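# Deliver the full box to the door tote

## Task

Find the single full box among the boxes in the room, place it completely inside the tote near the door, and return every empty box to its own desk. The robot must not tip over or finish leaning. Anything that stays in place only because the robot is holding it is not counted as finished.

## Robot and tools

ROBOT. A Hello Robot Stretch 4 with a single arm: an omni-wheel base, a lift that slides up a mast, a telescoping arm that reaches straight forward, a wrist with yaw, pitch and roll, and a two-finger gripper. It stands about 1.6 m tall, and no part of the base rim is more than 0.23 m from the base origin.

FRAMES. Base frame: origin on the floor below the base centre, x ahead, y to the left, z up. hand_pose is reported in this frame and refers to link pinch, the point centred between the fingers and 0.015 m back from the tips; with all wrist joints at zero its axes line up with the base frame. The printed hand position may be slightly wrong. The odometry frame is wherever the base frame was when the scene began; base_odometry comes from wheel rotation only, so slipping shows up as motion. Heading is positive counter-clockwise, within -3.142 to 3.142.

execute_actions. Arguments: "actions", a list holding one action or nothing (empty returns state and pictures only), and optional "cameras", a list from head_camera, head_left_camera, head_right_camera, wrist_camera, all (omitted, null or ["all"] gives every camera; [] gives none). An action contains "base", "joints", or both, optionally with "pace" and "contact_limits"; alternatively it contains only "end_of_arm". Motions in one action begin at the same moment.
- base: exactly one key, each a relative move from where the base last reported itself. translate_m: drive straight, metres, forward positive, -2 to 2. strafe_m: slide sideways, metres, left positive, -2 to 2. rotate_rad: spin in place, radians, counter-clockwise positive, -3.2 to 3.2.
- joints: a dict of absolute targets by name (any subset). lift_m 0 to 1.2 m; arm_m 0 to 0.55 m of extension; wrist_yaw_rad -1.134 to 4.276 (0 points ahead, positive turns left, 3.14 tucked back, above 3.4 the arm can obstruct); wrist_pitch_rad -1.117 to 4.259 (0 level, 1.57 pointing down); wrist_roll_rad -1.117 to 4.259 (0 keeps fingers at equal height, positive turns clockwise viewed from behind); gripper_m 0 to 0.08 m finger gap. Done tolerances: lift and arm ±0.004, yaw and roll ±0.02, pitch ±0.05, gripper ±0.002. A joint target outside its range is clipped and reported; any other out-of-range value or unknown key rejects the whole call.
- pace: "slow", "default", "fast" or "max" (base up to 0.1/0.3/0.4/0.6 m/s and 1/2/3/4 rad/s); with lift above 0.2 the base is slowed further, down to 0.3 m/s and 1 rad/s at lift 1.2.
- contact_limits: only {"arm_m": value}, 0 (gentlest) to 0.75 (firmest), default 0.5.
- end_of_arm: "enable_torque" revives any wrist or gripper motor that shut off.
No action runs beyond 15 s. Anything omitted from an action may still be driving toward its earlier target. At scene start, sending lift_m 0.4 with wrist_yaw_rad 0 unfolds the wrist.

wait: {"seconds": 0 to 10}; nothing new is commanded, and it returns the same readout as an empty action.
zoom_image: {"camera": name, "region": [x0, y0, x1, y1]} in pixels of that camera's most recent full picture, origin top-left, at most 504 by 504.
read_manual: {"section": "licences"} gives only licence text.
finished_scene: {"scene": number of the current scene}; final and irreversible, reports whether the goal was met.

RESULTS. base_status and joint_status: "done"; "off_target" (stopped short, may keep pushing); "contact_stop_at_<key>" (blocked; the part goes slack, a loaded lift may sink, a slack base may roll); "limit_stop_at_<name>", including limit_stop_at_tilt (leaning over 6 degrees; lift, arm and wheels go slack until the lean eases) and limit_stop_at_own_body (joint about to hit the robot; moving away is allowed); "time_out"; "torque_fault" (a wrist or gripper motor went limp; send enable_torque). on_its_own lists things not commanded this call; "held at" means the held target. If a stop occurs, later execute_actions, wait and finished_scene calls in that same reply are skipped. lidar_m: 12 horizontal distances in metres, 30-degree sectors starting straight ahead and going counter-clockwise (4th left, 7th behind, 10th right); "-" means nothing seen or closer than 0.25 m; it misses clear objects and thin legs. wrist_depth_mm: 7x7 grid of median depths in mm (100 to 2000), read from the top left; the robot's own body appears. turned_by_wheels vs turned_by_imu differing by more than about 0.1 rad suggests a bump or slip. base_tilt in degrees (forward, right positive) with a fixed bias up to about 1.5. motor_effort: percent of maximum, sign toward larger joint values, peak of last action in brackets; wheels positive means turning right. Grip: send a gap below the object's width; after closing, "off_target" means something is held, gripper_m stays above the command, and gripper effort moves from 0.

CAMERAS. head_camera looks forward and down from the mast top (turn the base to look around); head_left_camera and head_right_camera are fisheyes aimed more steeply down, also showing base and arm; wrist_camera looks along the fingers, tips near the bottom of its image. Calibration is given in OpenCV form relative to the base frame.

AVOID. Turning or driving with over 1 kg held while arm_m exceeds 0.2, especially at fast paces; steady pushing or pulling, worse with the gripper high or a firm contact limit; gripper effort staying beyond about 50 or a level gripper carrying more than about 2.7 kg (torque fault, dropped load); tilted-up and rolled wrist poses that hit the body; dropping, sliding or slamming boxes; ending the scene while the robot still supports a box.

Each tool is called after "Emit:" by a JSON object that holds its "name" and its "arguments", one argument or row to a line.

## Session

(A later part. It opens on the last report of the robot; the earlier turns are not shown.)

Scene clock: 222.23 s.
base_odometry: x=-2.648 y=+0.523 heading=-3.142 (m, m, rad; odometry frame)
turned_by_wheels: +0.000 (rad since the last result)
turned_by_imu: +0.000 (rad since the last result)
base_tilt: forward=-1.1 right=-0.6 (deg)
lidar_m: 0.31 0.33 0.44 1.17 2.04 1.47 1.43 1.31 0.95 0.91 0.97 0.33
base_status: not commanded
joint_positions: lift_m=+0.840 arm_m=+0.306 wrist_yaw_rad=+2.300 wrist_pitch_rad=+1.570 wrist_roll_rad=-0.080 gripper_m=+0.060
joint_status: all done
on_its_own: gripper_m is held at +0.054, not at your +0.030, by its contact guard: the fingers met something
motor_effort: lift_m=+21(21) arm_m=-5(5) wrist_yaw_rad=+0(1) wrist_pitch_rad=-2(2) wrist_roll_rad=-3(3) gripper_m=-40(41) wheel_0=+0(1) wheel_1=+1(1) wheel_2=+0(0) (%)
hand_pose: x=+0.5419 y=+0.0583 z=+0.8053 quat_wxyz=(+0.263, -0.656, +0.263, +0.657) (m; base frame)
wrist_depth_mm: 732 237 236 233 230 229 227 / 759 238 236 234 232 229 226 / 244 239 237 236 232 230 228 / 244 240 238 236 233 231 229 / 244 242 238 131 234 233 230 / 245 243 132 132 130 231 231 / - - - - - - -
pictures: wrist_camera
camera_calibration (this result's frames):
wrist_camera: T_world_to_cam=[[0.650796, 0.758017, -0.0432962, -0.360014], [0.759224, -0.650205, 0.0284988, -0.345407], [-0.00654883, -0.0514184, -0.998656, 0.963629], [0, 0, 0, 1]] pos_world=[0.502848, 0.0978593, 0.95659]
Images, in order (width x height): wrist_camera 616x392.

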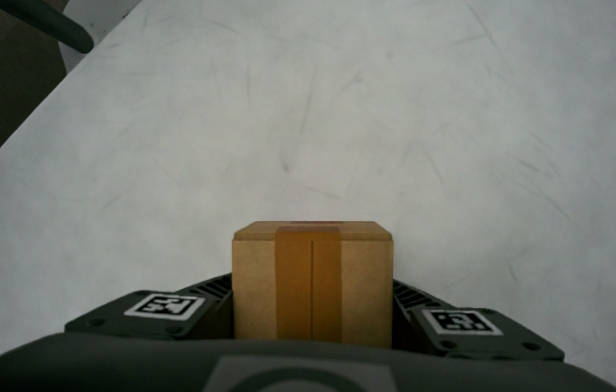

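Emit:
{"name": "execute_actions", "arguments": {
  "actions": [
    {"joints":{"wrist_pitch_rad":0.4}}
  ],
  "cameras": []
}}

Scene clock: 226.13 s.
base_odometry: x=-2.648 y=+0.523 heading=-3.142 (m, m, rad; odometry frame)
turned_by_wheels: +0.000 (rad since the last result)
turned_by_imu: +0.000 (rad since the last result)
base_tilt: forward=-1.0 right=-0.8 (deg)
lidar_m: 0.29 0.33 0.46 1.18 2.05 1.52 1.42 1.32 0.95 0.90 0.97 0.33
base_status: not commanded
joint_positions: lift_m=+0.840 arm_m=+0.306 wrist_yaw_rad=+2.300 wrist_pitch_rad=+0.403 wrist_roll_rad=-0.080 gripper_m=+0.060
joint_status: all done
on_its_own: gripper_m is held at +0.054, not at your +0.030, by its contact guard: the fingers met something
motor_effort: lift_m=+22(22) arm_m=-5(5) wrist_yaw_rad=+1(0) wrist_pitch_rad=-10(11) wrist_roll_rad=-2(3) gripper_m=-41(40) wheel_0=+0(0) wheel_1=+1(1) wheel_2=+0(0) (%)
hand_pose: x=+0.4116 y=+0.2041 z=+0.9346 quat_wxyz=(+0.393, -0.198, +0.046, +0.897) (m; base frame)
wrist_depth_mm: 1756 1983 - - - 1618 1430 / 1863 - - - - 1756 1537 / 1921 - - - - 1756 1576 / 1863 - - - - 1756 1499 / 1618 1708 1576 131 1756 627 654 / 1336 1366 133 132 131 496 496 / - - - - - - -
pictures: none
No camera images: the call's "cameras" was empty. Leave "cameras" out to get every camera's image.

Emit:
{"name": "execute_actions", "arguments": {
  "actions": [
    {"joints":{"wrist_pitch_rad":1.57}}
  ],
  "cameras": []
}}

Emit:
{"name": "execute_actions", "arguments": {
  "actions": [
    {"joints":{"lift_m":0.786},"pace":"slow"}
  ],
  "cameras": []
}}

Emit:
{"name": "execute_actions", "arguments": {
  "actions": [
    {"joints":{"gripper_m":0.08}}
  ],
  "cameras": []
}}

Emit:
{"name": "execute_actions", "arguments": {
  "actions": [
    {"joints":{"lift_m":0.9},"pace":"fast"}
  ],
  "cameras": ["wrist_camera"]
}}

Emit:
{"name": "execute_actions", "arguments": {
  "actions": [
    {"base":{"translate_m":-0.5},"joints":{"arm_m":0.0,"wrist_roll_rad":0,"wrist_yaw_rad":1.57},"pace":"fast"}
  ],
  "cameras": []
}}

Emit:
{"name": "execute_actions", "arguments": {
  "actions": [
    {"base":{"rotate_rad":-1.571},"pace":"fast"}
  ],
  "cameras": ["head_camera","head_right_camera"]
}}

Scene clock: 233.53 s.
base_odometry: x=-2.648 y=+0.523 heading=-3.142 (m, m, rad; odometry frame)
turned_by_wheels: +0.000 (rad since the last result)
turned_by_imu: +0.000 (rad since the last result)
base_tilt: forward=-1.1 right=-0.7 (deg)
lidar_m: 0.30 0.32 0.44 1.19 2.07 1.51 1.42 1.31 0.96 0.90 0.95 0.32
base_status: not commanded
joint_positions: lift_m=+0.840 arm_m=+0.306 wrist_yaw_rad=+2.300 wrist_pitch_rad=+1.570 wrist_roll_rad=-0.080 gripper_m=+0.060
joint_status: all done
on_its_own: gripper_m is held at +0.054, not at your +0.030, by its contact guard: the fingers met something
motor_effort: lift_m=+22(22) arm_m=-5(5) wrist_yaw_rad=-1(1) wrist_pitch_rad=+0(9) wrist_roll_rad=-2(2) gripper_m=-40(41) wheel_0=+0(0) wheel_1=+1(1) wheel_2=+0(0) (%)
hand_pose: x=+0.5418 y=+0.0584 z=+0.8053 quat_wxyz=(+0.263, -0.656, +0.263, +0.657) (m; base frame)
wrist_depth_mm: 723 238 236 232 230 228 227 / 759 238 236 235 232 229 227 / 242 239 237 235 232 230 228 / 244 242 237 236 234 231 229 / 244 243 239 131 233 231 229 / 247 243 132 132 131 231 231 / - - - - - - -
pictures: none
No camera images: the call's "cameras" was empty. Leave "cameras" out to get every camera's image.

Scene clock: 234.87 s.
base_odometry: x=-2.648 y=+0.523 heading=-3.142 (m, m, rad; odometry frame)
turned_by_wheels: +0.000 (rad since the last result)
turned_by_imu: +0.000 (rad since the last result)
base_tilt: forward=-0.9 right=-0.8 (deg)
lidar_m: 0.30 0.31 0.46 1.19 2.04 1.49 1.43 1.31 0.95 0.90 0.96 0.32
base_status: not commanded
joint_positions: lift_m=+0.786 arm_m=+0.306 wrist_yaw_rad=+2.300 wrist_pitch_rad=+1.570 wrist_roll_rad=-0.080 gripper_m=+0.060
joint_status: all done
on_its_own: gripper_m is held at +0.054, not at your +0.030, by its contact guard: the fingers met something
motor_effort: lift_m=+16(21) arm_m=-5(5) wrist_yaw_rad=-1(1) wrist_pitch_rad=-1(1) wrist_roll_rad=-3(3) gripper_m=-41(40) wheel_0=+0(0) wheel_1=+1(1) wheel_2=+0(0) (%)
hand_pose: x=+0.5418 y=+0.0584 z=+0.7518 quat_wxyz=(+0.263, -0.656, +0.263, +0.657) (m; base frame)
wrist_depth_mm: 186 184 181 180 178 177 - / 187 185 183 180 179 177 176 / 187 185 184 181 180 178 176 / 188 187 185 182 181 179 177 / 189 187 185 131 180 179 178 / 191 187 132 132 131 179 179 / - - - - - - -
pictures: none
No camera images: the call's "cameras" was empty. Leave "cameras" out to get every camera's image.

Scene clock: 235.80 s.
base_odometry: x=-2.648 y=+0.523 heading=-3.142 (m, m, rad; odometry frame)
turned_by_wheels: +0.000 (rad since the last result)
turned_by_imu: +0.000 (rad since the last result)
base_tilt: forward=-1.1 right=-0.7 (deg)
lidar_m: 0.30 0.33 0.45 1.21 2.06 1.51 1.41 1.31 0.94 0.90 0.95 0.34
base_status: not commanded
joint_positions: lift_m=+0.786 arm_m=+0.306 wrist_yaw_rad=+2.300 wrist_pitch_rad=+1.570 wrist_roll_rad=-0.080 gripper_m=+0.080
joint_status: all done
motor_effort: lift_m=+16(16) arm_m=-5(5) wrist_yaw_rad=+0(0) wrist_pitch_rad=-1(0) wrist_roll_rad=-2(2) gripper_m=+4(41) wheel_0=+0(0) wheel_1=+1(1) wheel_2=+0(0) (%)
hand_pose: x=+0.5418 y=+0.0584 z=+0.7518 quat_wxyz=(+0.263, -0.656, +0.263, +0.657) (m; base frame)
wrist_depth_mm: 186 184 182 180 178 177 - / 186 185 182 181 179 177 176 / 188 185 183 182 180 178 177 / 189 186 184 182 181 179 177 / 189 187 185 134 180 179 178 / 190 110 135 134 133 179 - / - - - - 133 - -
pictures: none
No camera images: the call's "cameras" was empty. Leave "cameras" out to get every camera's image.

Scene clock: 237.03 s.
base_odometry: x=-2.648 y=+0.523 heading=-3.142 (m, m, rad; odometry frame)
turned_by_wheels: +0.000 (rad since the last result)
turned_by_imu: +0.000 (rad since the last result)
base_tilt: forward=-0.9 right=-0.8 (deg)
lidar_m: 0.30 0.34 0.44 1.15 2.06 1.49 1.41 1.34 0.95 0.89 0.96 0.32
base_status: not commanded
joint_positions: lift_m=+0.900 arm_m=+0.306 wrist_yaw_rad=+2.300 wrist_pitch_rad=+1.570 wrist_roll_rad=-0.080 gripper_m=+0.080
joint_status: all done
motor_effort: lift_m=+21(23) arm_m=-5(5) wrist_yaw_rad=+0(0) wrist_pitch_rad=-2(1) wrist_roll_rad=-2(3) gripper_m=+1(1) wheel_0=+0(0) wheel_1=+1(1) wheel_2=+0(0) (%)
hand_pose: x=+0.5418 y=+0.0584 z=+0.8654 quat_wxyz=(+0.263, -0.656, +0.263, +0.657) (m; base frame)
wrist_depth_mm: 732 778 294 291 290 285 283 / 1025 301 296 294 289 287 285 / 1060 300 297 296 291 287 283 / 306 303 300 296 291 289 286 / 306 304 300 247 294 291 289 / 307 110 152 248 247 290 290 / - - - - 145 - -
pictures: wrist_camera
camera_calibration (this result's frames):
wrist_camera: T_world_to_cam=[[0.650851, 0.757971, -0.0432799, -0.357452], [0.759176, -0.650266, 0.0283765, -0.346961], [-0.00663488, -0.051326, -0.99866, 1.02364], [0, 0, 0, 1]] pos_world=[0.502844, 0.0978605, 1.01665]
Images, in order (width x height): wrist_camera 616x392.

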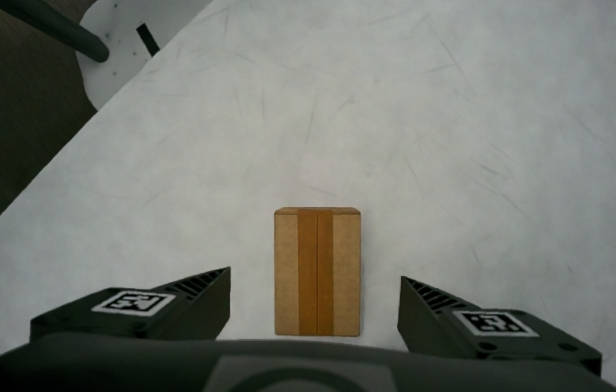

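Scene clock: 239.80 s.
base_odometry: x=-2.148 y=+0.523 heading=+3.142 (m, m, rad; odometry frame)
turned_by_wheels: +0.000 (rad since the last result)
turned_by_imu: +0.000 (rad since the last result)
base_tilt: forward=-1.1 right=-0.7 (deg)
lidar_m: 0.80 0.82 1.15 1.97 1.36 0.98 0.92 0.96 0.96 0.90 0.95 0.84
base_status: done
joint_positions: lift_m=+0.900 arm_m=+0.001 wrist_yaw_rad=+1.570 wrist_pitch_rad=+1.570 wrist_roll_rad=+0.000 gripper_m=+0.080
joint_status: all done
motor_effort: lift_m=+21(21) arm_m=-5(6) wrist_yaw_rad=-1(8) wrist_pitch_rad=-2(2) wrist_roll_rad=-1(2) gripper_m=+1(3) wheel_0=+0(6) wheel_1=+1(6) wheel_2=-1(9) (%)
hand_pose: x=+0.2592 y=+0.0001 z=+0.8654 quat_wxyz=(+0.500, -0.500, +0.500, +0.500) (m; base frame)
wrist_depth_mm: 1025 1008 1025 1008 976 960 960 / 1042 991 1008 991 991 976 976 / 1025 1008 809 1008 991 976 976 / 1042 798 809 1025 1025 976 976 / 1025 809 809 991 1008 991 991 / 410 110 152 1008 991 960 976 / - - - - 145 - -
pictures: none
No camera images: the call's "cameras" was empty. Leave "cameras" out to get every camera's image.

Scene clock: 241.90 s.
base_odometry: x=-2.148 y=+0.523 heading=+1.571 (m, m, rad; odometry frame)
turned_by_wheels: -1.571 (rad since the last result)
turned_by_imu: -1.570 (rad since the last result)
base_tilt: forward=-1.1 right=-0.9 (deg)
lidar_m: 0.91 0.95 0.84 0.80 0.82 1.16 2.00 1.36 0.95 0.92 0.95 0.93
base_status: done
joint_positions: lift_m=+0.900 arm_m=+0.001 wrist_yaw_rad=+1.570 wrist_pitch_rad=+1.570 wrist_roll_rad=+0.000 gripper_m=+0.080
joint_status: not commanded
motor_effort: lift_m=+21(21) arm_m=-5(5) wrist_yaw_rad=+0(1) wrist_pitch_rad=-2(3) wrist_roll_rad=-1(1) gripper_m=+2(3) wheel_0=+0(7) wheel_1=+1(8) wheel_2=+0(6) (%)
hand_pose: x=+0.2592 y=+0.0000 z=+0.8654 quat_wxyz=(+0.500, -0.500, +0.500, +0.500) (m; base frame)
wrist_depth_mm: 1025 1008 991 1008 991 960 976 / 1025 991 991 1008 991 976 976 / 1025 1042 798 991 1008 1008 976 / 1008 809 788 991 1008 991 976 / 1042 820 820 1008 991 991 1008 / 407 110 152 1042 1008 1008 976 / - - - - 145 - -
pictures: head_camera, head_right_camera
Images, in order (width x height): head_camera 420x560, head_right_camera 420x672.

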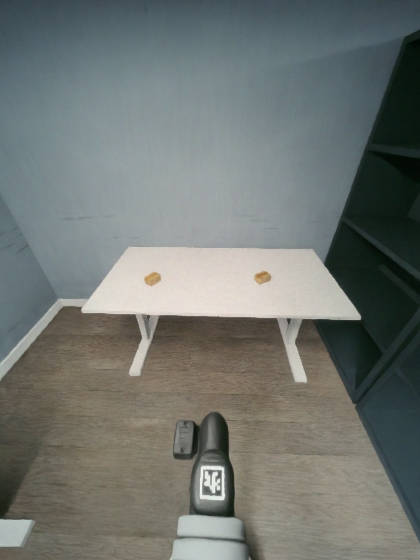

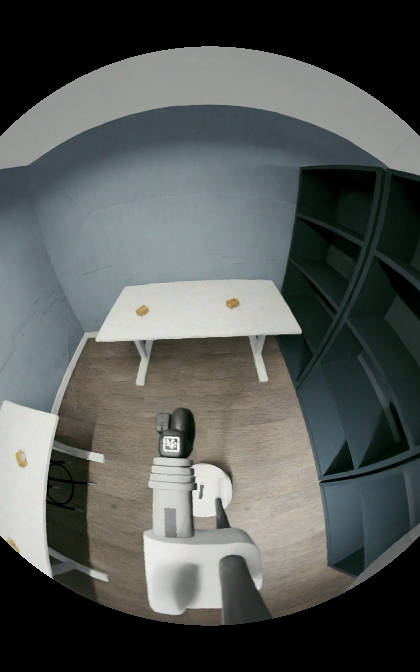

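Emit:
{"name": "zoom_image", "arguments": {
  "camera": "head_camera",
  "region": [80, 230, 360, 390]
}}

Region (80, 230, 360, 390) of head_camera's 420x560 image, scaled by 1.800, with more detail than that image has; it fills the top 288 rows of this view, and the rest is white.

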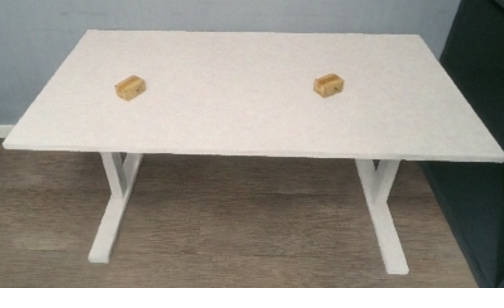

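Emit:
{"name": "execute_actions", "arguments": {
  "actions": [
    {"base":{"strafe_m":-0.35},"joints":{"wrist_yaw_rad":2.2},"pace":"fast"}
  ],
  "cameras": []
}}

Emit:
{"name": "execute_actions", "arguments": {
  "actions": [
    {"base":{"translate_m":0.62},"joints":{"arm_m":0.38},"pace":"fast"}
  ],
  "cameras": ["wrist_camera","head_right_camera"]
}}

Scene clock: 252.57 s.
base_odometry: x=-1.798 y=+0.523 heading=+1.571 (m, m, rad; odometry frame)
turned_by_wheels: +0.000 (rad since the last result)
turned_by_imu: -0.001 (rad since the last result)
base_tilt: forward=-1.0 right=-0.7 (deg)
lidar_m: 0.90 0.96 1.33 1.15 1.21 1.63 1.98 0.83 0.60 0.55 0.58 0.82
base_status: done
joint_positions: lift_m=+0.900 arm_m=+0.001 wrist_yaw_rad=+2.200 wrist_pitch_rad=+1.570 wrist_roll_rad=+0.000 gripper_m=+0.080
joint_status: all done
motor_effort: lift_m=+20(21) arm_m=-5(5) wrist_yaw_rad=-1(8) wrist_pitch_rad=-2(2) wrist_roll_rad=-2(1) gripper_m=+1(1) wheel_0=+0(8) wheel_1=+1(10) wheel_2=+0(1) (%)
hand_pose: x=+0.2424 y=+0.0515 z=+0.8654 quat_wxyz=(+0.321, -0.630, +0.321, +0.630) (m; base frame)
wrist_depth_mm: 1025 1008 991 991 1008 991 946 / 1025 1025 798 1008 1008 976 976 / 480 809 809 809 1008 991 960 / 1025 1025 809 854 1008 991 960 / 1042 1060 1025 1008 991 991 960 / 960 110 152 1025 1008 991 991 / - - - - 145 - -
pictures: none
No camera images: the call's "cameras" was empty. Leave "cameras" out to get every camera's image.

Scene clock: 255.73 s.
base_odometry: x=-1.798 y=+1.143 heading=+1.571 (m, m, rad; odometry frame)
turned_by_wheels: +0.000 (rad since the last result)
turned_by_imu: +0.000 (rad since the last result)
base_tilt: forward=-0.9 right=-0.8 (deg)
lidar_m: 0.30 0.31 0.44 1.21 1.21 1.69 2.61 0.80 0.59 0.55 0.45 0.32
base_status: done
joint_positions: lift_m=+0.900 arm_m=+0.379 wrist_yaw_rad=+2.200 wrist_pitch_rad=+1.570 wrist_roll_rad=+0.000 gripper_m=+0.080
joint_status: all done
motor_effort: lift_m=+21(20) arm_m=+5(6) wrist_yaw_rad=+0(1) wrist_pitch_rad=-4(1) wrist_roll_rad=-2(1) gripper_m=+2(0) wheel_0=+0(7) wheel_1=-1(6) wheel_2=+2(10) (%)
hand_pose: x=+0.6207 y=+0.0515 z=+0.8654 quat_wxyz=(+0.321, -0.630, +0.321, +0.630) (m; base frame)
wrist_depth_mm: 301 298 294 291 289 285 283 / 303 296 297 293 291 287 285 / 304 300 297 294 291 287 286 / 304 303 298 294 290 289 287 / 304 303 300 247 290 287 286 / 307 110 153 249 245 290 289 / - - - - 145 - -
pictures: head_right_camera, wrist_camera
camera_calibration (this result's frames):
wrist_camera: T_world_to_cam=[[0.775868, 0.629404, -0.0433573, -0.474467], [0.630703, -0.775493, 0.0286925, -0.325338], [-0.0155642, -0.0496072, -0.998648, 1.0293], [0, 0, 0, 1]] pos_world=[0.589335, 0.0973946, 1.01667]
Images, in order (width x height): head_right_camera 420x672, wrist_camera 616x392.

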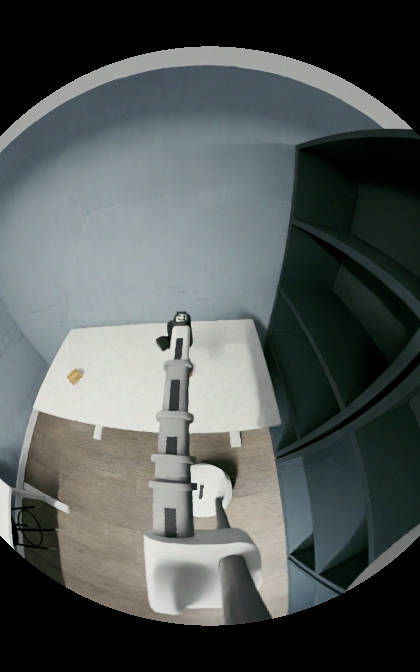

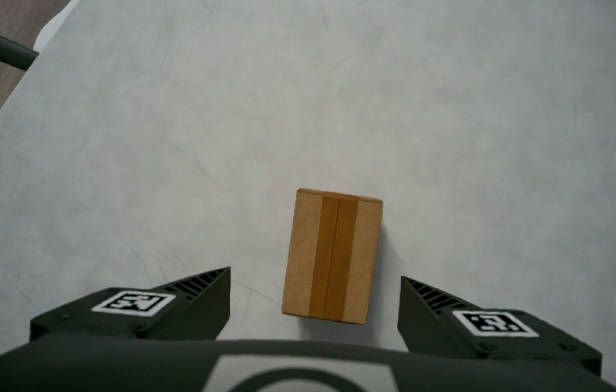

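Emit:
{"name": "execute_actions", "arguments": {
  "actions": [
    {"base":{"strafe_m":0.013},"joints":{"wrist_roll_rad":0.13,"lift_m":0.84}}
  ],
  "cameras": ["wrist_camera"]
}}

Scene clock: 260.00 s.
base_odometry: x=-1.811 y=+1.143 heading=+1.571 (m, m, rad; odometry frame)
turned_by_wheels: +0.000 (rad since the last result)
turned_by_imu: +0.000 (rad since the last result)
base_tilt: forward=-1.1 right=-0.9 (deg)
lidar_m: 0.28 0.32 0.44 1.24 1.20 1.62 2.62 0.88 0.61 0.56 0.42 0.31
base_status: done
joint_positions: lift_m=+0.840 arm_m=+0.379 wrist_yaw_rad=+2.200 wrist_pitch_rad=+1.570 wrist_roll_rad=+0.130 gripper_m=+0.080
joint_status: all done
motor_effort: lift_m=+17(20) arm_m=+5(5) wrist_yaw_rad=+0(2) wrist_pitch_rad=-2(2) wrist_roll_rad=+0(1) gripper_m=+0(3) wheel_0=+0(7) wheel_1=+0(6) wheel_2=+1(1) (%)
hand_pose: x=+0.6207 y=+0.0515 z=+0.8057 quat_wxyz=(+0.361, -0.608, +0.361, +0.608) (m; base frame)
wrist_depth_mm: 240 239 236 232 230 227 226 / 242 239 236 234 231 229 227 / 241 241 237 235 233 229 228 / 244 240 238 236 233 231 229 / 245 243 239 187 234 232 229 / 247 110 152 188 187 231 230 / - - - - 145 - -
pictures: wrist_camera
camera_calibration (this result's frames):
wrist_camera: T_world_to_cam=[[0.850646, 0.523942, -0.0434201, -0.517983], [0.525281, -0.850448, 0.0286202, -0.254249], [-0.0219312, -0.0471533, -0.998647, 0.973527], [0, 0, 0, 1]] pos_world=[0.595524, 0.101073, 0.956996]
Images, in order (width x height): wrist_camera 616x392.

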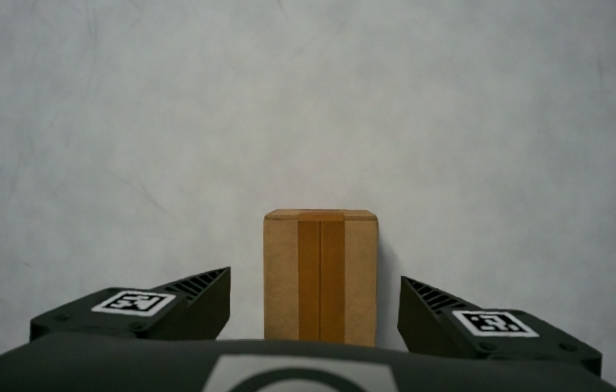

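Emit:
{"name": "execute_actions", "arguments": {
  "actions": [
    {"joints":{"lift_m":0.784}}
  ],
  "cameras": []
}}

Emit:
{"name": "execute_actions", "arguments": {
  "actions": [
    {"joints":{"gripper_m":0.03}}
  ],
  "cameras": []
}}

Emit:
{"name": "execute_actions", "arguments": {
  "actions": [
    {"joints":{"lift_m":0.84},"pace":"slow"}
  ],
  "cameras": ["wrist_camera"]
}}

Scene clock: 264.33 s.
base_odometry: x=-1.811 y=+1.143 heading=+1.571 (m, m, rad; odometry frame)
turned_by_wheels: +0.000 (rad since the last result)
turned_by_imu: +0.000 (rad since the last result)
base_tilt: forward=-0.9 right=-0.8 (deg)
lidar_m: 0.29 0.32 0.43 1.25 1.20 1.63 2.61 0.83 0.60 0.56 0.44 0.30
base_status: not commanded
joint_positions: lift_m=+0.784 arm_m=+0.379 wrist_yaw_rad=+2.200 wrist_pitch_rad=+1.570 wrist_roll_rad=+0.130 gripper_m=+0.080
joint_status: all done
motor_effort: lift_m=+17(15) arm_m=+5(5) wrist_yaw_rad=+0(0) wrist_pitch_rad=-1(1) wrist_roll_rad=+0(1) gripper_m=+2(1) wheel_0=+0(0) wheel_1=+0(0) wheel_2=+1(1) (%)
hand_pose: x=+0.6207 y=+0.0515 z=+0.7497 quat_wxyz=(+0.361, -0.608, +0.361, +0.608) (m; base frame)
wrist_depth_mm: 183 181 180 178 176 174 - / 185 183 181 178 177 174 172 / 186 184 181 179 178 176 174 / 186 185 182 180 178 176 175 / 187 186 182 131 132 177 176 / 188 110 133 131 131 176 - / - - - - 130 - -
pictures: none
No camera images: the call's "cameras" was empty. Leave "cameras" out to get every camera's image.

Scene clock: 265.33 s.
base_odometry: x=-1.811 y=+1.143 heading=+1.571 (m, m, rad; odometry frame)
turned_by_wheels: +0.000 (rad since the last result)
turned_by_imu: +0.000 (rad since the last result)
base_tilt: forward=-1.0 right=-0.7 (deg)
lidar_m: 0.29 0.31 0.43 1.22 1.21 1.62 2.63 0.83 0.60 0.56 0.44 0.32
base_status: not commanded
joint_positions: lift_m=+0.784 arm_m=+0.379 wrist_yaw_rad=+2.200 wrist_pitch_rad=+1.570 wrist_roll_rad=+0.130 gripper_m=+0.059
joint_status: gripper_m off_target (ended at +0.059, target +0.030)
on_its_own: gripper_m is held at +0.054, not at your +0.030, by its contact guard: the fingers met something
motor_effort: lift_m=+17(17) arm_m=+5(5) wrist_yaw_rad=+0(1) wrist_pitch_rad=-1(2) wrist_roll_rad=-1(0) gripper_m=-40(53) wheel_0=+0(0) wheel_1=+0(0) wheel_2=+1(1) (%)
hand_pose: x=+0.6207 y=+0.0515 z=+0.7497 quat_wxyz=(+0.361, -0.608, +0.361, +0.608) (m; base frame)
wrist_depth_mm: 183 182 180 178 176 174 - / 185 183 181 178 177 175 174 / 186 184 181 179 177 175 174 / 186 184 182 179 178 176 175 / 187 185 182 131 178 177 176 / 188 186 132 132 131 177 176 / - - - - - - -
pictures: none
No camera images: the call's "cameras" was empty. Leave "cameras" out to get every camera's image.

Scene clock: 266.67 s.
base_odometry: x=-1.811 y=+1.143 heading=+1.571 (m, m, rad; odometry frame)
turned_by_wheels: +0.000 (rad since the last result)
turned_by_imu: +0.000 (rad since the last result)
base_tilt: forward=-1.0 right=-0.7 (deg)
lidar_m: 0.28 0.32 0.45 1.20 1.21 1.64 2.62 0.86 0.60 0.55 0.45 0.30
base_status: not commanded
joint_positions: lift_m=+0.840 arm_m=+0.379 wrist_yaw_rad=+2.200 wrist_pitch_rad=+1.570 wrist_roll_rad=+0.130 gripper_m=+0.059
joint_status: all done
on_its_own: gripper_m is held at +0.054, not at your +0.030, by its contact guard: the fingers met something
motor_effort: lift_m=+21(21) arm_m=+5(5) wrist_yaw_rad=+0(0) wrist_pitch_rad=-1(1) wrist_roll_rad=+0(1) gripper_m=-40(40) wheel_0=+0(0) wheel_1=+0(0) wheel_2=+1(1) (%)
hand_pose: x=+0.6207 y=+0.0515 z=+0.8053 quat_wxyz=(+0.361, -0.608, +0.361, +0.608) (m; base frame)
wrist_depth_mm: 240 239 235 232 229 226 226 / 242 238 236 233 230 228 226 / 243 239 236 235 232 229 227 / 243 240 238 235 232 230 229 / 246 243 238 131 232 231 229 / 245 242 132 131 130 231 230 / - - - - - - -
pictures: wrist_camera
camera_calibration (this result's frames):
wrist_camera: T_world_to_cam=[[0.85067, 0.523903, -0.0434201, -0.518015], [0.525242, -0.850472, 0.0286202, -0.254213], [-0.0219333, -0.0471524, -0.998647, 0.973116], [0, 0, 0, 1]] pos_world=[0.595527, 0.101074, 0.956583]
Images, in order (width x height): wrist_camera 616x392.

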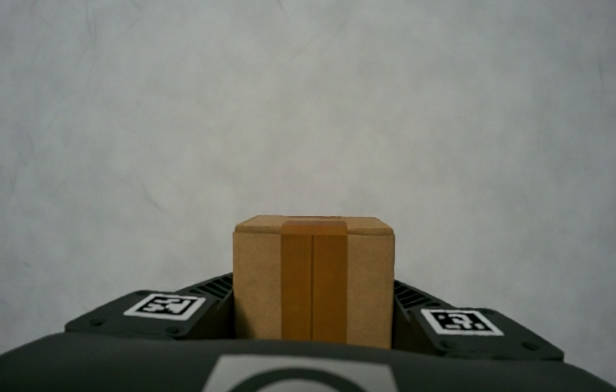

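Emit:
{"name": "execute_actions", "arguments": {
  "actions": [
    {"joints":{"lift_m":0.786},"pace":"slow"}
  ],
  "cameras": []
}}

Emit:
{"name": "execute_actions", "arguments": {
  "actions": [
    {"joints":{"gripper_m":0.08}}
  ],
  "cameras": []
}}

Emit:
{"name": "execute_actions", "arguments": {
  "actions": [
    {"joints":{"lift_m":0.9},"pace":"fast"}
  ],
  "cameras": ["wrist_camera"]
}}

Emit:
{"name": "execute_actions", "arguments": {
  "actions": [
    {"base":{"strafe_m":0.715},"joints":{"arm_m":0.34,"wrist_roll_rad":0,"wrist_yaw_rad":2.25},"pace":"fast"}
  ],
  "cameras": ["wrist_camera","head_left_camera"]
}}

Scene clock: 274.33 s.
base_odometry: x=-1.811 y=+1.143 heading=+1.571 (m, m, rad; odometry frame)
turned_by_wheels: +0.000 (rad since the last result)
turned_by_imu: +0.000 (rad since the last result)
base_tilt: forward=-1.1 right=-0.8 (deg)
lidar_m: 0.29 0.32 0.45 1.23 1.20 1.63 2.61 0.85 0.60 0.56 0.43 0.32
base_status: not commanded
joint_positions: lift_m=+0.786 arm_m=+0.379 wrist_yaw_rad=+2.200 wrist_pitch_rad=+1.570 wrist_roll_rad=+0.130 gripper_m=+0.059
joint_status: all done
on_its_own: gripper_m is held at +0.054, not at your +0.030, by its contact guard: the fingers met something
motor_effort: lift_m=+16(20) arm_m=+5(5) wrist_yaw_rad=+0(1) wrist_pitch_rad=-1(3) wrist_roll_rad=-1(1) gripper_m=-39(39) wheel_0=+0(0) wheel_1=+0(1) wheel_2=+1(1) (%)
hand_pose: x=+0.6207 y=+0.0515 z=+0.7518 quat_wxyz=(+0.361, -0.608, +0.361, +0.608) (m; base frame)
wrist_depth_mm: 186 183 182 179 178 176 - / 187 185 182 180 178 176 175 / 187 186 182 181 180 177 175 / 189 186 184 182 179 178 177 / 189 187 185 131 180 179 177 / 190 187 132 131 130 179 178 / - - - - - - -
pictures: none
No camera images: the call's "cameras" was empty. Leave "cameras" out to get every camera's image.

Scene clock: 275.27 s.
base_odometry: x=-1.811 y=+1.143 heading=+1.571 (m, m, rad; odometry frame)
turned_by_wheels: +0.000 (rad since the last result)
turned_by_imu: +0.000 (rad since the last result)
base_tilt: forward=-1.1 right=-0.9 (deg)
lidar_m: 0.30 0.32 0.44 1.22 1.20 1.64 2.60 0.85 0.59 0.56 0.42 0.31
base_status: not commanded
joint_positions: lift_m=+0.786 arm_m=+0.379 wrist_yaw_rad=+2.200 wrist_pitch_rad=+1.570 wrist_roll_rad=+0.130 gripper_m=+0.080
joint_status: all done
motor_effort: lift_m=+16(16) arm_m=+5(5) wrist_yaw_rad=+0(2) wrist_pitch_rad=-2(3) wrist_roll_rad=-1(1) gripper_m=+2(39) wheel_0=+0(0) wheel_1=+0(0) wheel_2=+1(1) (%)
hand_pose: x=+0.6207 y=+0.0515 z=+0.7518 quat_wxyz=(+0.361, -0.608, +0.361, +0.608) (m; base frame)
wrist_depth_mm: 186 184 181 180 178 175 - / 187 185 183 181 178 177 175 / 187 185 183 181 179 178 176 / 189 186 185 181 181 178 177 / 189 187 184 133 180 179 177 / 191 110 135 134 132 179 - / - - - - 133 - -
pictures: none
No camera images: the call's "cameras" was empty. Leave "cameras" out to get every camera's image.

Scene clock: 276.50 s.
base_odometry: x=-1.811 y=+1.143 heading=+1.571 (m, m, rad; odometry frame)
turned_by_wheels: +0.000 (rad since the last result)
turned_by_imu: +0.000 (rad since the last result)
base_tilt: forward=-1.0 right=-0.8 (deg)
lidar_m: 0.29 0.32 0.44 1.22 1.20 1.60 2.62 0.85 0.61 0.55 0.44 0.30
base_status: not commanded
joint_positions: lift_m=+0.900 arm_m=+0.379 wrist_yaw_rad=+2.200 wrist_pitch_rad=+1.570 wrist_roll_rad=+0.130 gripper_m=+0.080
joint_status: all done
motor_effort: lift_m=+21(22) arm_m=+5(5) wrist_yaw_rad=-1(1) wrist_pitch_rad=-2(3) wrist_roll_rad=-1(1) gripper_m=+3(2) wheel_0=+0(0) wheel_1=+0(0) wheel_2=+1(1) (%)
hand_pose: x=+0.6207 y=+0.0515 z=+0.8654 quat_wxyz=(+0.361, -0.608, +0.361, +0.608) (m; base frame)
wrist_depth_mm: 301 300 294 291 287 286 283 / 301 298 296 294 290 286 285 / 304 301 298 296 291 286 285 / 306 303 297 294 293 290 287 / 306 301 301 246 291 290 289 / 309 110 152 247 247 289 290 / - - - - 146 - -
pictures: wrist_camera
camera_calibration (this result's frames):
wrist_camera: T_world_to_cam=[[0.850671, 0.523903, -0.0434201, -0.51541], [0.525241, -0.850472, 0.02862, -0.255932], [-0.0219334, -0.0471523, -0.998647, 1.03308], [0, 0, 0, 1]] pos_world=[0.595529, 0.101074, 1.01663]
Images, in order (width x height): wrist_camera 616x392.

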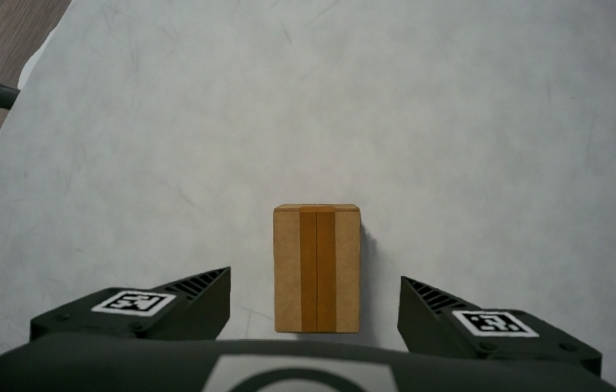

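Scene clock: 279.67 s.
base_odometry: x=-2.526 y=+1.143 heading=+1.571 (m, m, rad; odometry frame)
turned_by_wheels: +0.000 (rad since the last result)
turned_by_imu: +0.003 (rad since the last result)
base_tilt: forward=-1.0 right=-0.8 (deg)
lidar_m: 0.30 0.32 0.45 1.21 0.52 0.65 1.73 1.86 1.35 1.26 0.43 0.32
base_status: done
joint_positions: lift_m=+0.900 arm_m=+0.341 wrist_yaw_rad=+2.250 wrist_pitch_rad=+1.570 wrist_roll_rad=+0.000 gripper_m=+0.080
joint_status: all done
motor_effort: lift_m=+21(21) arm_m=-5(4) wrist_yaw_rad=+0(5) wrist_pitch_rad=-2(1) wrist_roll_rad=-3(5) gripper_m=+2(2) wheel_0=+0(9) wheel_1=-1(11) wheel_2=+1(2) (%)
hand_pose: x=+0.5797 y=+0.0550 z=+0.8654 quat_wxyz=(+0.305, -0.638, +0.305, +0.638) (m; base frame)
wrist_depth_mm: 809 298 296 290 287 286 282 / 768 298 297 294 290 286 285 / 304 300 297 294 290 287 285 / 304 303 297 296 293 290 287 / 307 303 300 246 293 291 286 / 310 110 152 247 247 291 289 / - - - - 145 - -
pictures: head_left_camera, wrist_camera
camera_calibration (this result's frames):
wrist_camera: T_world_to_cam=[[0.74362, 0.667195, -0.0433508, -0.428288], [0.668473, -0.743188, 0.0285634, -0.320362], [-0.0131604, -0.0502191, -0.998652, 1.02744], [0, 0, 0, 1]] pos_world=[0.546158, 0.0992596, 1.01663]
Images, in order (width x height): head_left_camera 420x672, wrist_camera 616x392.

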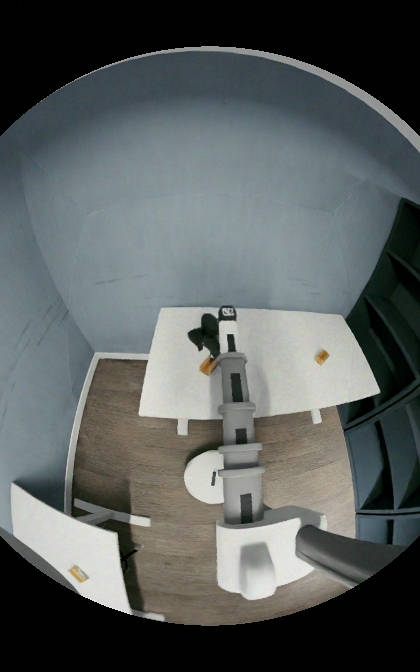

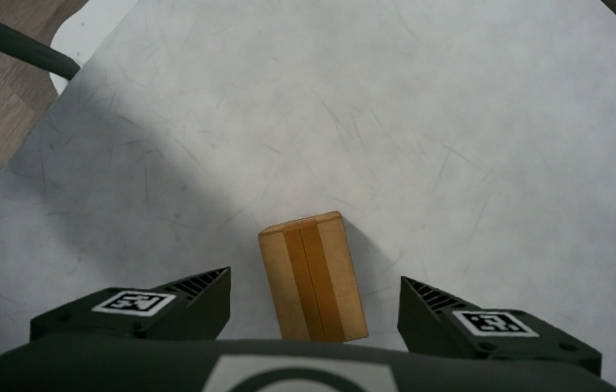

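Emit:
{"name": "execute_actions", "arguments": {
  "actions": [
    {"base":{"strafe_m":-0.010},"joints":{"wrist_roll_rad":-0.2,"lift_m":0.85,"arm_m":0.347}}
  ],
  "cameras": ["wrist_camera"]
}}

Scene clock: 284.33 s.
base_odometry: x=-2.516 y=+1.143 heading=+1.571 (m, m, rad; odometry frame)
turned_by_wheels: +0.000 (rad since the last result)
turned_by_imu: +0.000 (rad since the last result)
base_tilt: forward=-1.0 right=-0.8 (deg)
lidar_m: 0.30 0.31 0.45 1.23 0.52 0.64 1.72 1.86 1.33 1.27 0.43 0.32
base_status: done
joint_positions: lift_m=+0.850 arm_m=+0.346 wrist_yaw_rad=+2.250 wrist_pitch_rad=+1.570 wrist_roll_rad=-0.200 gripper_m=+0.080
joint_status: all done
motor_effort: lift_m=+16(20) arm_m=+5(6) wrist_yaw_rad=+0(1) wrist_pitch_rad=-1(1) wrist_roll_rad=-2(4) gripper_m=+2(2) wheel_0=+0(5) wheel_1=+1(7) wheel_2=+0(0) (%)
hand_pose: x=+0.5849 y=+0.0550 z=+0.8158 quat_wxyz=(+0.240, -0.665, +0.240, +0.665) (m; base frame)
wrist_depth_mm: 251 248 244 243 242 236 237 / 251 248 246 244 240 238 237 / 253 251 248 245 242 240 238 / 253 252 249 246 244 241 239 / 254 253 249 197 243 242 240 / 255 110 152 198 197 241 241 / - - - - 145 - -
pictures: wrist_camera
camera_calibration (this result's frames):
wrist_camera: T_world_to_cam=[[0.596228, 0.801651, -0.0432168, -0.355619], [0.80281, -0.595554, 0.0284976, -0.409063], [-0.00289284, -0.051686, -0.998659, 0.97203], [0, 0, 0, 1]] pos_world=[0.543242, 0.0917029, 0.967015]
Images, in order (width x height): wrist_camera 616x392.

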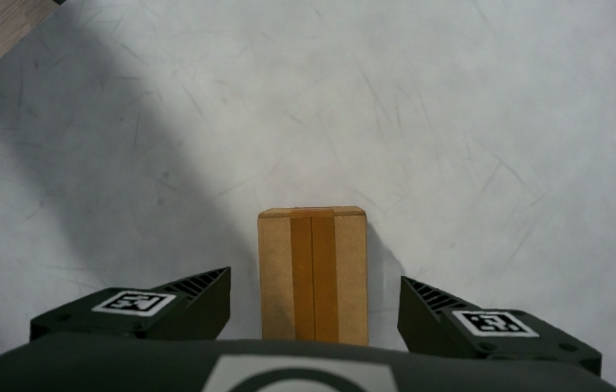

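Emit:
{"name": "execute_actions", "arguments": {
  "actions": [
    {"joints":{"lift_m":0.782,"wrist_roll_rad":-0.23}}
  ],
  "cameras": ["wrist_camera"]
}}

Emit:
{"name": "execute_actions", "arguments": {
  "actions": [
    {"joints":{"gripper_m":0.03}}
  ],
  "cameras": []
}}

Emit:
{"name": "execute_actions", "arguments": {
  "actions": [
    {"joints":{"lift_m":0.84},"pace":"slow"}
  ],
  "cameras": ["wrist_camera"]
}}

Scene clock: 289.67 s.
base_odometry: x=-2.516 y=+1.143 heading=+1.571 (m, m, rad; odometry frame)
turned_by_wheels: +0.000 (rad since the last result)
turned_by_imu: +0.000 (rad since the last result)
base_tilt: forward=-1.1 right=-0.9 (deg)
lidar_m: 0.29 0.33 0.43 1.24 0.55 0.66 1.75 1.85 1.33 1.26 0.42 0.31
base_status: not commanded
joint_positions: lift_m=+0.782 arm_m=+0.346 wrist_yaw_rad=+2.250 wrist_pitch_rad=+1.570 wrist_roll_rad=-0.230 gripper_m=+0.080
joint_status: all done
motor_effort: lift_m=+16(16) arm_m=+5(5) wrist_yaw_rad=+0(1) wrist_pitch_rad=-1(2) wrist_roll_rad=-3(3) gripper_m=+1(2) wheel_0=+0(0) wheel_1=+1(1) wheel_2=+0(0) (%)
hand_pose: x=+0.5849 y=+0.0550 z=+0.7477 quat_wxyz=(+0.230, -0.669, +0.230, +0.669) (m; base frame)
wrist_depth_mm: 181 179 178 176 175 173 - / 182 180 179 176 175 173 172 / 182 181 179 178 176 174 173 / 183 182 180 178 177 175 174 / 185 183 180 129 176 175 175 / 185 110 131 129 129 175 - / - - - - 129 - -
pictures: wrist_camera
camera_calibration (this result's frames):
wrist_camera: T_world_to_cam=[[0.571918, 0.819172, -0.0431978, -0.345316], [0.820309, -0.571209, 0.0285028, -0.418707], [-0.0013263, -0.0517369, -0.99866, 0.903207], [0, 0, 0, 1]] pos_world=[0.54216, 0.0904336, 0.899014]
Images, in order (width x height): wrist_camera 616x392.

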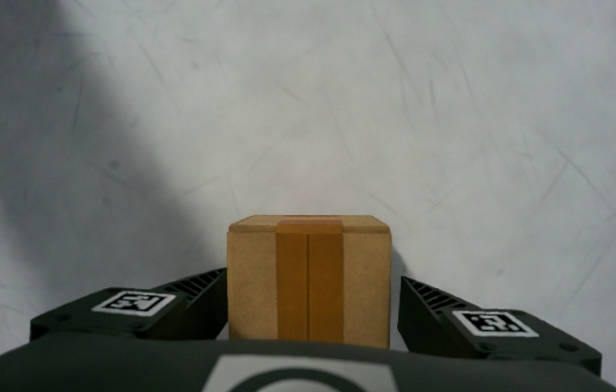

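Scene clock: 290.67 s.
base_odometry: x=-2.516 y=+1.143 heading=+1.571 (m, m, rad; odometry frame)
turned_by_wheels: +0.000 (rad since the last result)
turned_by_imu: +0.000 (rad since the last result)
base_tilt: forward=-1.0 right=-0.8 (deg)
lidar_m: 0.29 0.32 0.45 1.23 0.55 0.66 1.75 1.88 1.32 1.25 0.44 0.32
base_status: not commanded
joint_positions: lift_m=+0.782 arm_m=+0.346 wrist_yaw_rad=+2.250 wrist_pitch_rad=+1.570 wrist_roll_rad=-0.230 gripper_m=+0.059
joint_status: gripper_m off_target (ended at +0.059, target +0.030)
on_its_own: gripper_m is held at +0.054, not at your +0.030, by its contact guard: the fingers met something
motor_effort: lift_m=+16(16) arm_m=+5(5) wrist_yaw_rad=+0(0) wrist_pitch_rad=-2(2) wrist_roll_rad=-2(3) gripper_m=-40(50) wheel_0=+0(0) wheel_1=+1(0) wheel_2=+0(0) (%)
hand_pose: x=+0.5850 y=+0.0550 z=+0.7477 quat_wxyz=(+0.230, -0.669, +0.230, +0.669) (m; base frame)
wrist_depth_mm: 181 180 178 176 174 173 - / 182 180 179 177 175 173 172 / 182 180 179 177 175 174 173 / 183 182 180 178 176 175 174 / 183 183 180 129 177 176 174 / 185 183 130 129 128 176 175 / - - - - - - -
pictures: none
No camera images: the call's "cameras" was empty. Leave "cameras" out to get every camera's image.

Scene clock: 292.03 s.
base_odometry: x=-2.516 y=+1.143 heading=+1.571 (m, m, rad; odometry frame)
turned_by_wheels: +0.000 (rad since the last result)
turned_by_imu: +0.000 (rad since the last result)
base_tilt: forward=-1.1 right=-0.8 (deg)
lidar_m: 0.30 0.33 0.44 1.23 0.54 0.65 1.71 1.87 1.31 1.27 0.44 0.30
base_status: not commanded
joint_positions: lift_m=+0.840 arm_m=+0.346 wrist_yaw_rad=+2.250 wrist_pitch_rad=+1.570 wrist_roll_rad=-0.230 gripper_m=+0.059
joint_status: all done
on_its_own: gripper_m is held at +0.054, not at your +0.030, by its contact guard: the fingers met something
motor_effort: lift_m=+22(23) arm_m=+5(5) wrist_yaw_rad=+0(1) wrist_pitch_rad=-1(1) wrist_roll_rad=-3(2) gripper_m=-40(40) wheel_0=+0(1) wheel_1=+1(1) wheel_2=+0(0) (%)
hand_pose: x=+0.5850 y=+0.0550 z=+0.8053 quat_wxyz=(+0.230, -0.669, +0.230, +0.669) (m; base frame)
wrist_depth_mm: 239 237 235 233 230 227 225 / 240 237 236 234 231 229 226 / 241 240 236 234 233 230 227 / 242 239 236 234 233 230 229 / 243 240 238 129 233 231 230 / 246 241 131 130 129 230 230 / - - - - - - -
pictures: wrist_camera
camera_calibration (this result's frames):
wrist_camera: T_world_to_cam=[[0.571876, 0.819202, -0.0432016, -0.342817], [0.820339, -0.571166, 0.0285161, -0.420398], [-0.00131488, -0.0517477, -0.998659, 0.960625], [0, 0, 0, 1]] pos_world=[0.542181, 0.0904294, 0.956515]
Images, in order (width x height): wrist_camera 616x392.

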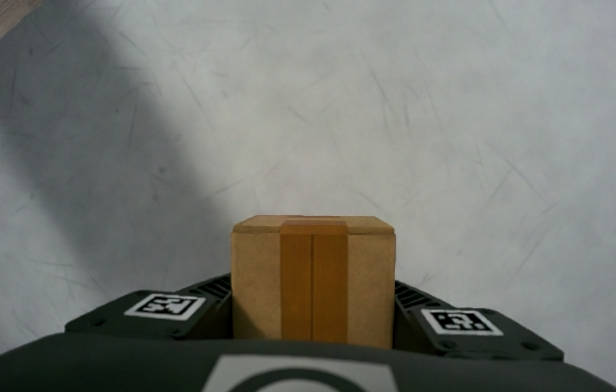

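Subtle. Use pitch test.

Emit:
{"name": "execute_actions", "arguments": {
  "actions": [
    {"joints":{"wrist_pitch_rad":0.4}}
  ],
  "cameras": []
}}

Emit:
{"name": "execute_actions", "arguments": {
  "actions": [],
  "cameras": []
}}

Emit:
{"name": "execute_actions", "arguments": {
  "actions": [],
  "cameras": []
}}

Scene clock: 300.67 s.
base_odometry: x=-2.516 y=+1.143 heading=+1.571 (m, m, rad; odometry frame)
turned_by_wheels: +0.000 (rad since the last result)
turned_by_imu: +0.000 (rad since the last result)
base_tilt: forward=-1.0 right=-0.7 (deg)
lidar_m: 0.30 0.31 0.45 1.23 0.54 0.66 1.73 1.88 1.31 1.27 0.44 0.31
base_status: not commanded
joint_positions: lift_m=+0.840 arm_m=+0.346 wrist_yaw_rad=+2.250 wrist_pitch_rad=+0.405 wrist_roll_rad=-0.230 gripper_m=+0.059
joint_status: all done
on_its_own: gripper_m is held at +0.054, not at your +0.030, by its contact guard: the fingers met something
motor_effort: lift_m=+23(22) arm_m=+5(5) wrist_yaw_rad=-1(0) wrist_pitch_rad=-14(18) wrist_roll_rad=-3(2) gripper_m=-40(40) wheel_0=+0(1) wheel_1=+1(0) wheel_2=+0(0) (%)
hand_pose: x=+0.4622 y=+0.2070 z=+0.9342 quat_wxyz=(+0.399, -0.229, -0.015, +0.888) (m; base frame)
wrist_depth_mm: - - - 1537 1255 1042 904 / - 1281 1464 1499 1308 1060 917 / - - 1205 1464 1336 1098 931 / 1756 1808 1756 1618 1336 1098 976 / 1397 1499 1430 129 1229 1160 960 / 1182 1281 130 130 129 1078 976 / - - - - - - -
pictures: none
No camera images: the call's "cameras" was empty. Leave "cameras" out to get every camera's image.

Scene clock: 300.67 s.
base_odometry: x=-2.516 y=+1.143 heading=+1.571 (m, m, rad; odometry frame)
turned_by_wheels: +0.000 (rad since the last result)
turned_by_imu: +0.000 (rad since the last result)
base_tilt: forward=-1.0 right=-0.7 (deg)
lidar_m: 0.30 0.31 0.45 1.23 0.54 0.66 1.73 1.88 1.31 1.27 0.44 0.31
base_status: not commanded
joint_positions: lift_m=+0.840 arm_m=+0.346 wrist_yaw_rad=+2.250 wrist_pitch_rad=+0.405 wrist_roll_rad=-0.230 gripper_m=+0.059
joint_status: all done
on_its_own: gripper_m is held at +0.054, not at your +0.030, by its contact guard: the fingers met something
motor_effort: lift_m=+23(22) arm_m=+5(5) wrist_yaw_rad=-1(0) wrist_pitch_rad=-14(18) wrist_roll_rad=-3(2) gripper_m=-40(40) wheel_0=+0(1) wheel_1=+1(0) wheel_2=+0(0) (%)
hand_pose: x=+0.4622 y=+0.2070 z=+0.9342 quat_wxyz=(+0.399, -0.229, -0.015, +0.888) (m; base frame)
wrist_depth_mm: - - - 1537 1255 1042 904 / - 1281 1464 1499 1308 1060 917 / - - 1205 1464 1336 1098 931 / 1756 1808 1756 1618 1336 1098 976 / 1397 1499 1430 129 1229 1160 960 / 1182 1281 130 130 129 1078 976 / - - - - - - -
pictures: none
No camera images: the call's "cameras" was empty. Leave "cameras" out to get every camera's image.

Scene clock: 300.67 s.
base_odometry: x=-2.516 y=+1.143 heading=+1.571 (m, m, rad; odometry frame)
turned_by_wheels: +0.000 (rad since the last result)
turned_by_imu: +0.000 (rad since the last result)
base_tilt: forward=-1.0 right=-0.7 (deg)
lidar_m: 0.30 0.31 0.45 1.23 0.54 0.66 1.73 1.88 1.31 1.27 0.44 0.31
base_status: not commanded
joint_positions: lift_m=+0.840 arm_m=+0.346 wrist_yaw_rad=+2.250 wrist_pitch_rad=+0.405 wrist_roll_rad=-0.230 gripper_m=+0.059
joint_status: all done
on_its_own: gripper_m is held at +0.054, not at your +0.030, by its contact guard: the fingers met something
motor_effort: lift_m=+23(22) arm_m=+5(5) wrist_yaw_rad=-1(0) wrist_pitch_rad=-14(18) wrist_roll_rad=-3(2) gripper_m=-40(40) wheel_0=+0(1) wheel_1=+1(0) wheel_2=+0(0) (%)
hand_pose: x=+0.4622 y=+0.2070 z=+0.9342 quat_wxyz=(+0.399, -0.229, -0.015, +0.888) (m; base frame)
wrist_depth_mm: - - - 1537 1255 1042 904 / - 1281 1464 1499 1308 1060 917 / - - 1205 1464 1336 1098 931 / 1756 1808 1756 1618 1336 1098 976 / 1397 1499 1430 129 1229 1160 960 / 1182 1281 130 130 129 1078 976 / - - - - - - -
pictures: none
No camera images: the call's "cameras" was empty. Leave "cameras" out to get every camera's image.

Emit:
{"name": "execute_actions", "arguments": {
  "actions": [
    {"base":{"translate_m":-0.4},"joints":{"arm_m":0.0,"wrist_roll_rad":0,"wrist_yaw_rad":0},"pace":"fast"}
  ],
  "cameras": []
}}

Emit:
{"name": "execute_actions", "arguments": {
  "actions": [
    {"base":{"rotate_rad":-2.728},"joints":{"lift_m":0.25},"pace":"fast"}
  ],
  "cameras": ["head_camera"]
}}

Scene clock: 314.93 s.
base_odometry: x=-2.516 y=+0.743 heading=+1.571 (m, m, rad; odometry frame)
turned_by_wheels: +0.000 (rad since the last result)
turned_by_imu: +0.000 (rad since the last result)
base_tilt: forward=-1.1 right=-0.9 (deg)
lidar_m: 0.67 0.71 1.28 0.43 0.47 0.64 2.21 2.31 1.34 1.28 0.99 0.70
base_status: done
joint_positions: lift_m=+0.840 arm_m=+0.001 wrist_yaw_rad=+0.000 wrist_pitch_rad=+0.405 wrist_roll_rad=+0.000 gripper_m=+0.059
joint_status: all done
on_its_own: gripper_m is held at +0.054, not at your +0.030, by its contact guard: the fingers met something
motor_effort: lift_m=+22(22) arm_m=-5(5) wrist_yaw_rad=+0(11) wrist_pitch_rad=-14(14) wrist_roll_rad=-1(2) gripper_m=-41(40) wheel_0=-1(6) wheel_1=+0(7) wheel_2=-1(10) (%)
hand_pose: x=+0.3672 y=-0.0874 z=+0.9343 quat_wxyz=(+0.980, +0.000, +0.201, +0.000) (m; base frame)
wrist_depth_mm: 1205 1160 1138 1118 1118 1118 1098 / 1255 1255 1205 1182 1182 1182 1160 / 1308 1281 1098 1098 1160 1182 1205 / 1366 723 732 750 778 768 768 / 1537 603 574 129 554 580 585 / 1366 1464 130 130 128 1464 1499 / - - - - - - -
pictures: none
No camera images: the call's "cameras" was empty. Leave "cameras" out to get every camera's image.

Scene clock: 317.53 s.
base_odometry: x=-2.516 y=+0.743 heading=-1.157 (m, m, rad; odometry frame)
turned_by_wheels: -2.728 (rad since the last result)
turned_by_imu: -2.726 (rad since the last result)
base_tilt: forward=-1.0 right=-0.7 (deg)
lidar_m: 2.16 1.39 1.28 1.15 0.76 0.69 0.70 1.33 0.43 0.44 0.57 1.19
base_status: done
joint_positions: lift_m=+0.250 arm_m=+0.001 wrist_yaw_rad=+0.000 wrist_pitch_rad=+0.405 wrist_roll_rad=+0.000 gripper_m=+0.059
joint_status: all done
on_its_own: gripper_m is held at +0.054, not at your +0.030, by its contact guard: the fingers met something
motor_effort: lift_m=+17(21) arm_m=-5(5) wrist_yaw_rad=+0(2) wrist_pitch_rad=-15(14) wrist_roll_rad=-1(2) gripper_m=-39(39) wheel_0=+1(6) wheel_1=+0(7) wheel_2=+0(7) (%)
hand_pose: x=+0.3673 y=-0.0874 z=+0.3446 quat_wxyz=(+0.980, +0.000, +0.201, +0.000) (m; base frame)
wrist_depth_mm: 1430 - - - 1756 1537 1430 / 1499 1499 - - 1863 1708 1576 / 1229 1366 1464 1537 1618 1618 1576 / 991 1008 1025 1042 1060 1098 1118 / 741 768 715 129 732 831 831 / 603 640 130 130 128 661 640 / - - - - - - -
pictures: head_camera
Images, in order (width x height): head_camera 420x560.

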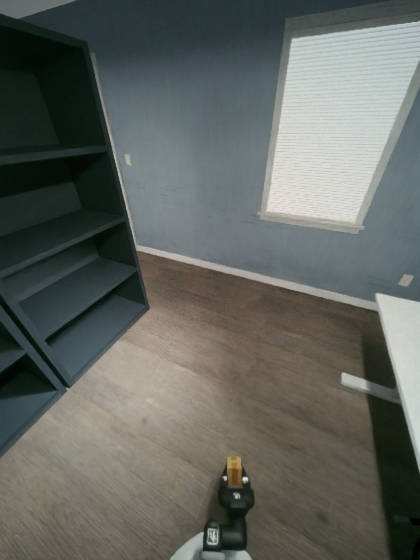

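Emit:
{"name": "execute_actions", "arguments": {
  "actions": [
    {"base":{"translate_m":1.85},"pace":"max"}
  ],
  "cameras": []
}}

Emit:
{"name": "execute_actions", "arguments": {
  "actions": [
    {"base":{"rotate_rad":1.157},"pace":"fast"}
  ],
  "cameras": ["head_camera"]
}}

Scene clock: 325.50 s.
base_odometry: x=-1.772 y=-0.951 heading=-1.157 (m, m, rad; odometry frame)
turned_by_wheels: +0.000 (rad since the last result)
turned_by_imu: +0.001 (rad since the last result)
base_tilt: forward=-1.0 right=-0.9 (deg)
lidar_m: 0.52 0.68 1.44 0.70 0.73 1.57 1.96 1.24 1.16 0.82 0.52 0.51
base_status: done
joint_positions: lift_m=+0.250 arm_m=+0.001 wrist_yaw_rad=+0.000 wrist_pitch_rad=+0.404 wrist_roll_rad=+0.000 gripper_m=+0.059
joint_status: not commanded
on_its_own: gripper_m is held at +0.054, not at your +0.030, by its contact guard: the fingers met something
motor_effort: lift_m=+18(18) arm_m=-5(5) wrist_yaw_rad=-2(0) wrist_pitch_rad=-14(15) wrist_roll_rad=-1(2) gripper_m=-41(40) wheel_0=+0(8) wheel_1=-1(8) wheel_2=+0(14) (%)
hand_pose: x=+0.3673 y=-0.0874 z=+0.3446 quat_wxyz=(+0.980, +0.000, +0.201, +0.000) (m; base frame)
wrist_depth_mm: 433 375 327 289 258 236 218 / 469 407 349 306 273 246 229 / 517 442 373 327 290 258 241 / 585 480 404 343 307 274 254 / 634 535 433 129 309 290 268 / 603 535 130 129 129 296 283 / - - - - - - -
pictures: none
No camera images: the call's "cameras" was empty. Leave "cameras" out to get every camera's image.

Scene clock: 327.03 s.
base_odometry: x=-1.772 y=-0.951 heading=+0.000 (m, m, rad; odometry frame)
turned_by_wheels: +1.157 (rad since the last result)
turned_by_imu: +1.157 (rad since the last result)
base_tilt: forward=-1.0 right=-0.7 (deg)
lidar_m: 1.80 0.67 0.80 2.19 1.73 1.20 1.19 0.70 0.53 0.51 0.54 0.76
base_status: done
joint_positions: lift_m=+0.250 arm_m=+0.001 wrist_yaw_rad=+0.000 wrist_pitch_rad=+0.404 wrist_roll_rad=+0.000 gripper_m=+0.059
joint_status: not commanded
on_its_own: gripper_m is held at +0.054, not at your +0.030, by its contact guard: the fingers met something
motor_effort: lift_m=+18(18) arm_m=-5(5) wrist_yaw_rad=-2(3) wrist_pitch_rad=-13(13) wrist_roll_rad=-1(1) gripper_m=-39(40) wheel_0=-1(7) wheel_1=+1(9) wheel_2=+1(9) (%)
hand_pose: x=+0.3673 y=-0.0874 z=+0.3446 quat_wxyz=(+0.980, +0.000, +0.201, +0.000) (m; base frame)
wrist_depth_mm: 621 - - - - 1008 683 / 640 - - - - 1008 683 / 647 1366 1499 1537 1618 991 683 / 654 904 1042 1042 1060 931 654 / 668 759 707 129 732 798 654 / 609 627 130 130 129 654 615 / - - - - - - -
pictures: head_camera
Images, in order (width x height): head_camera 420x560.

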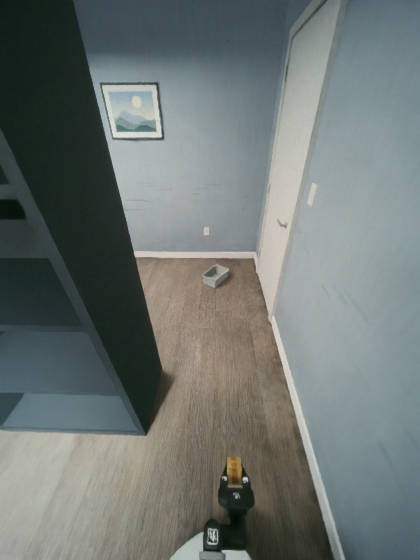

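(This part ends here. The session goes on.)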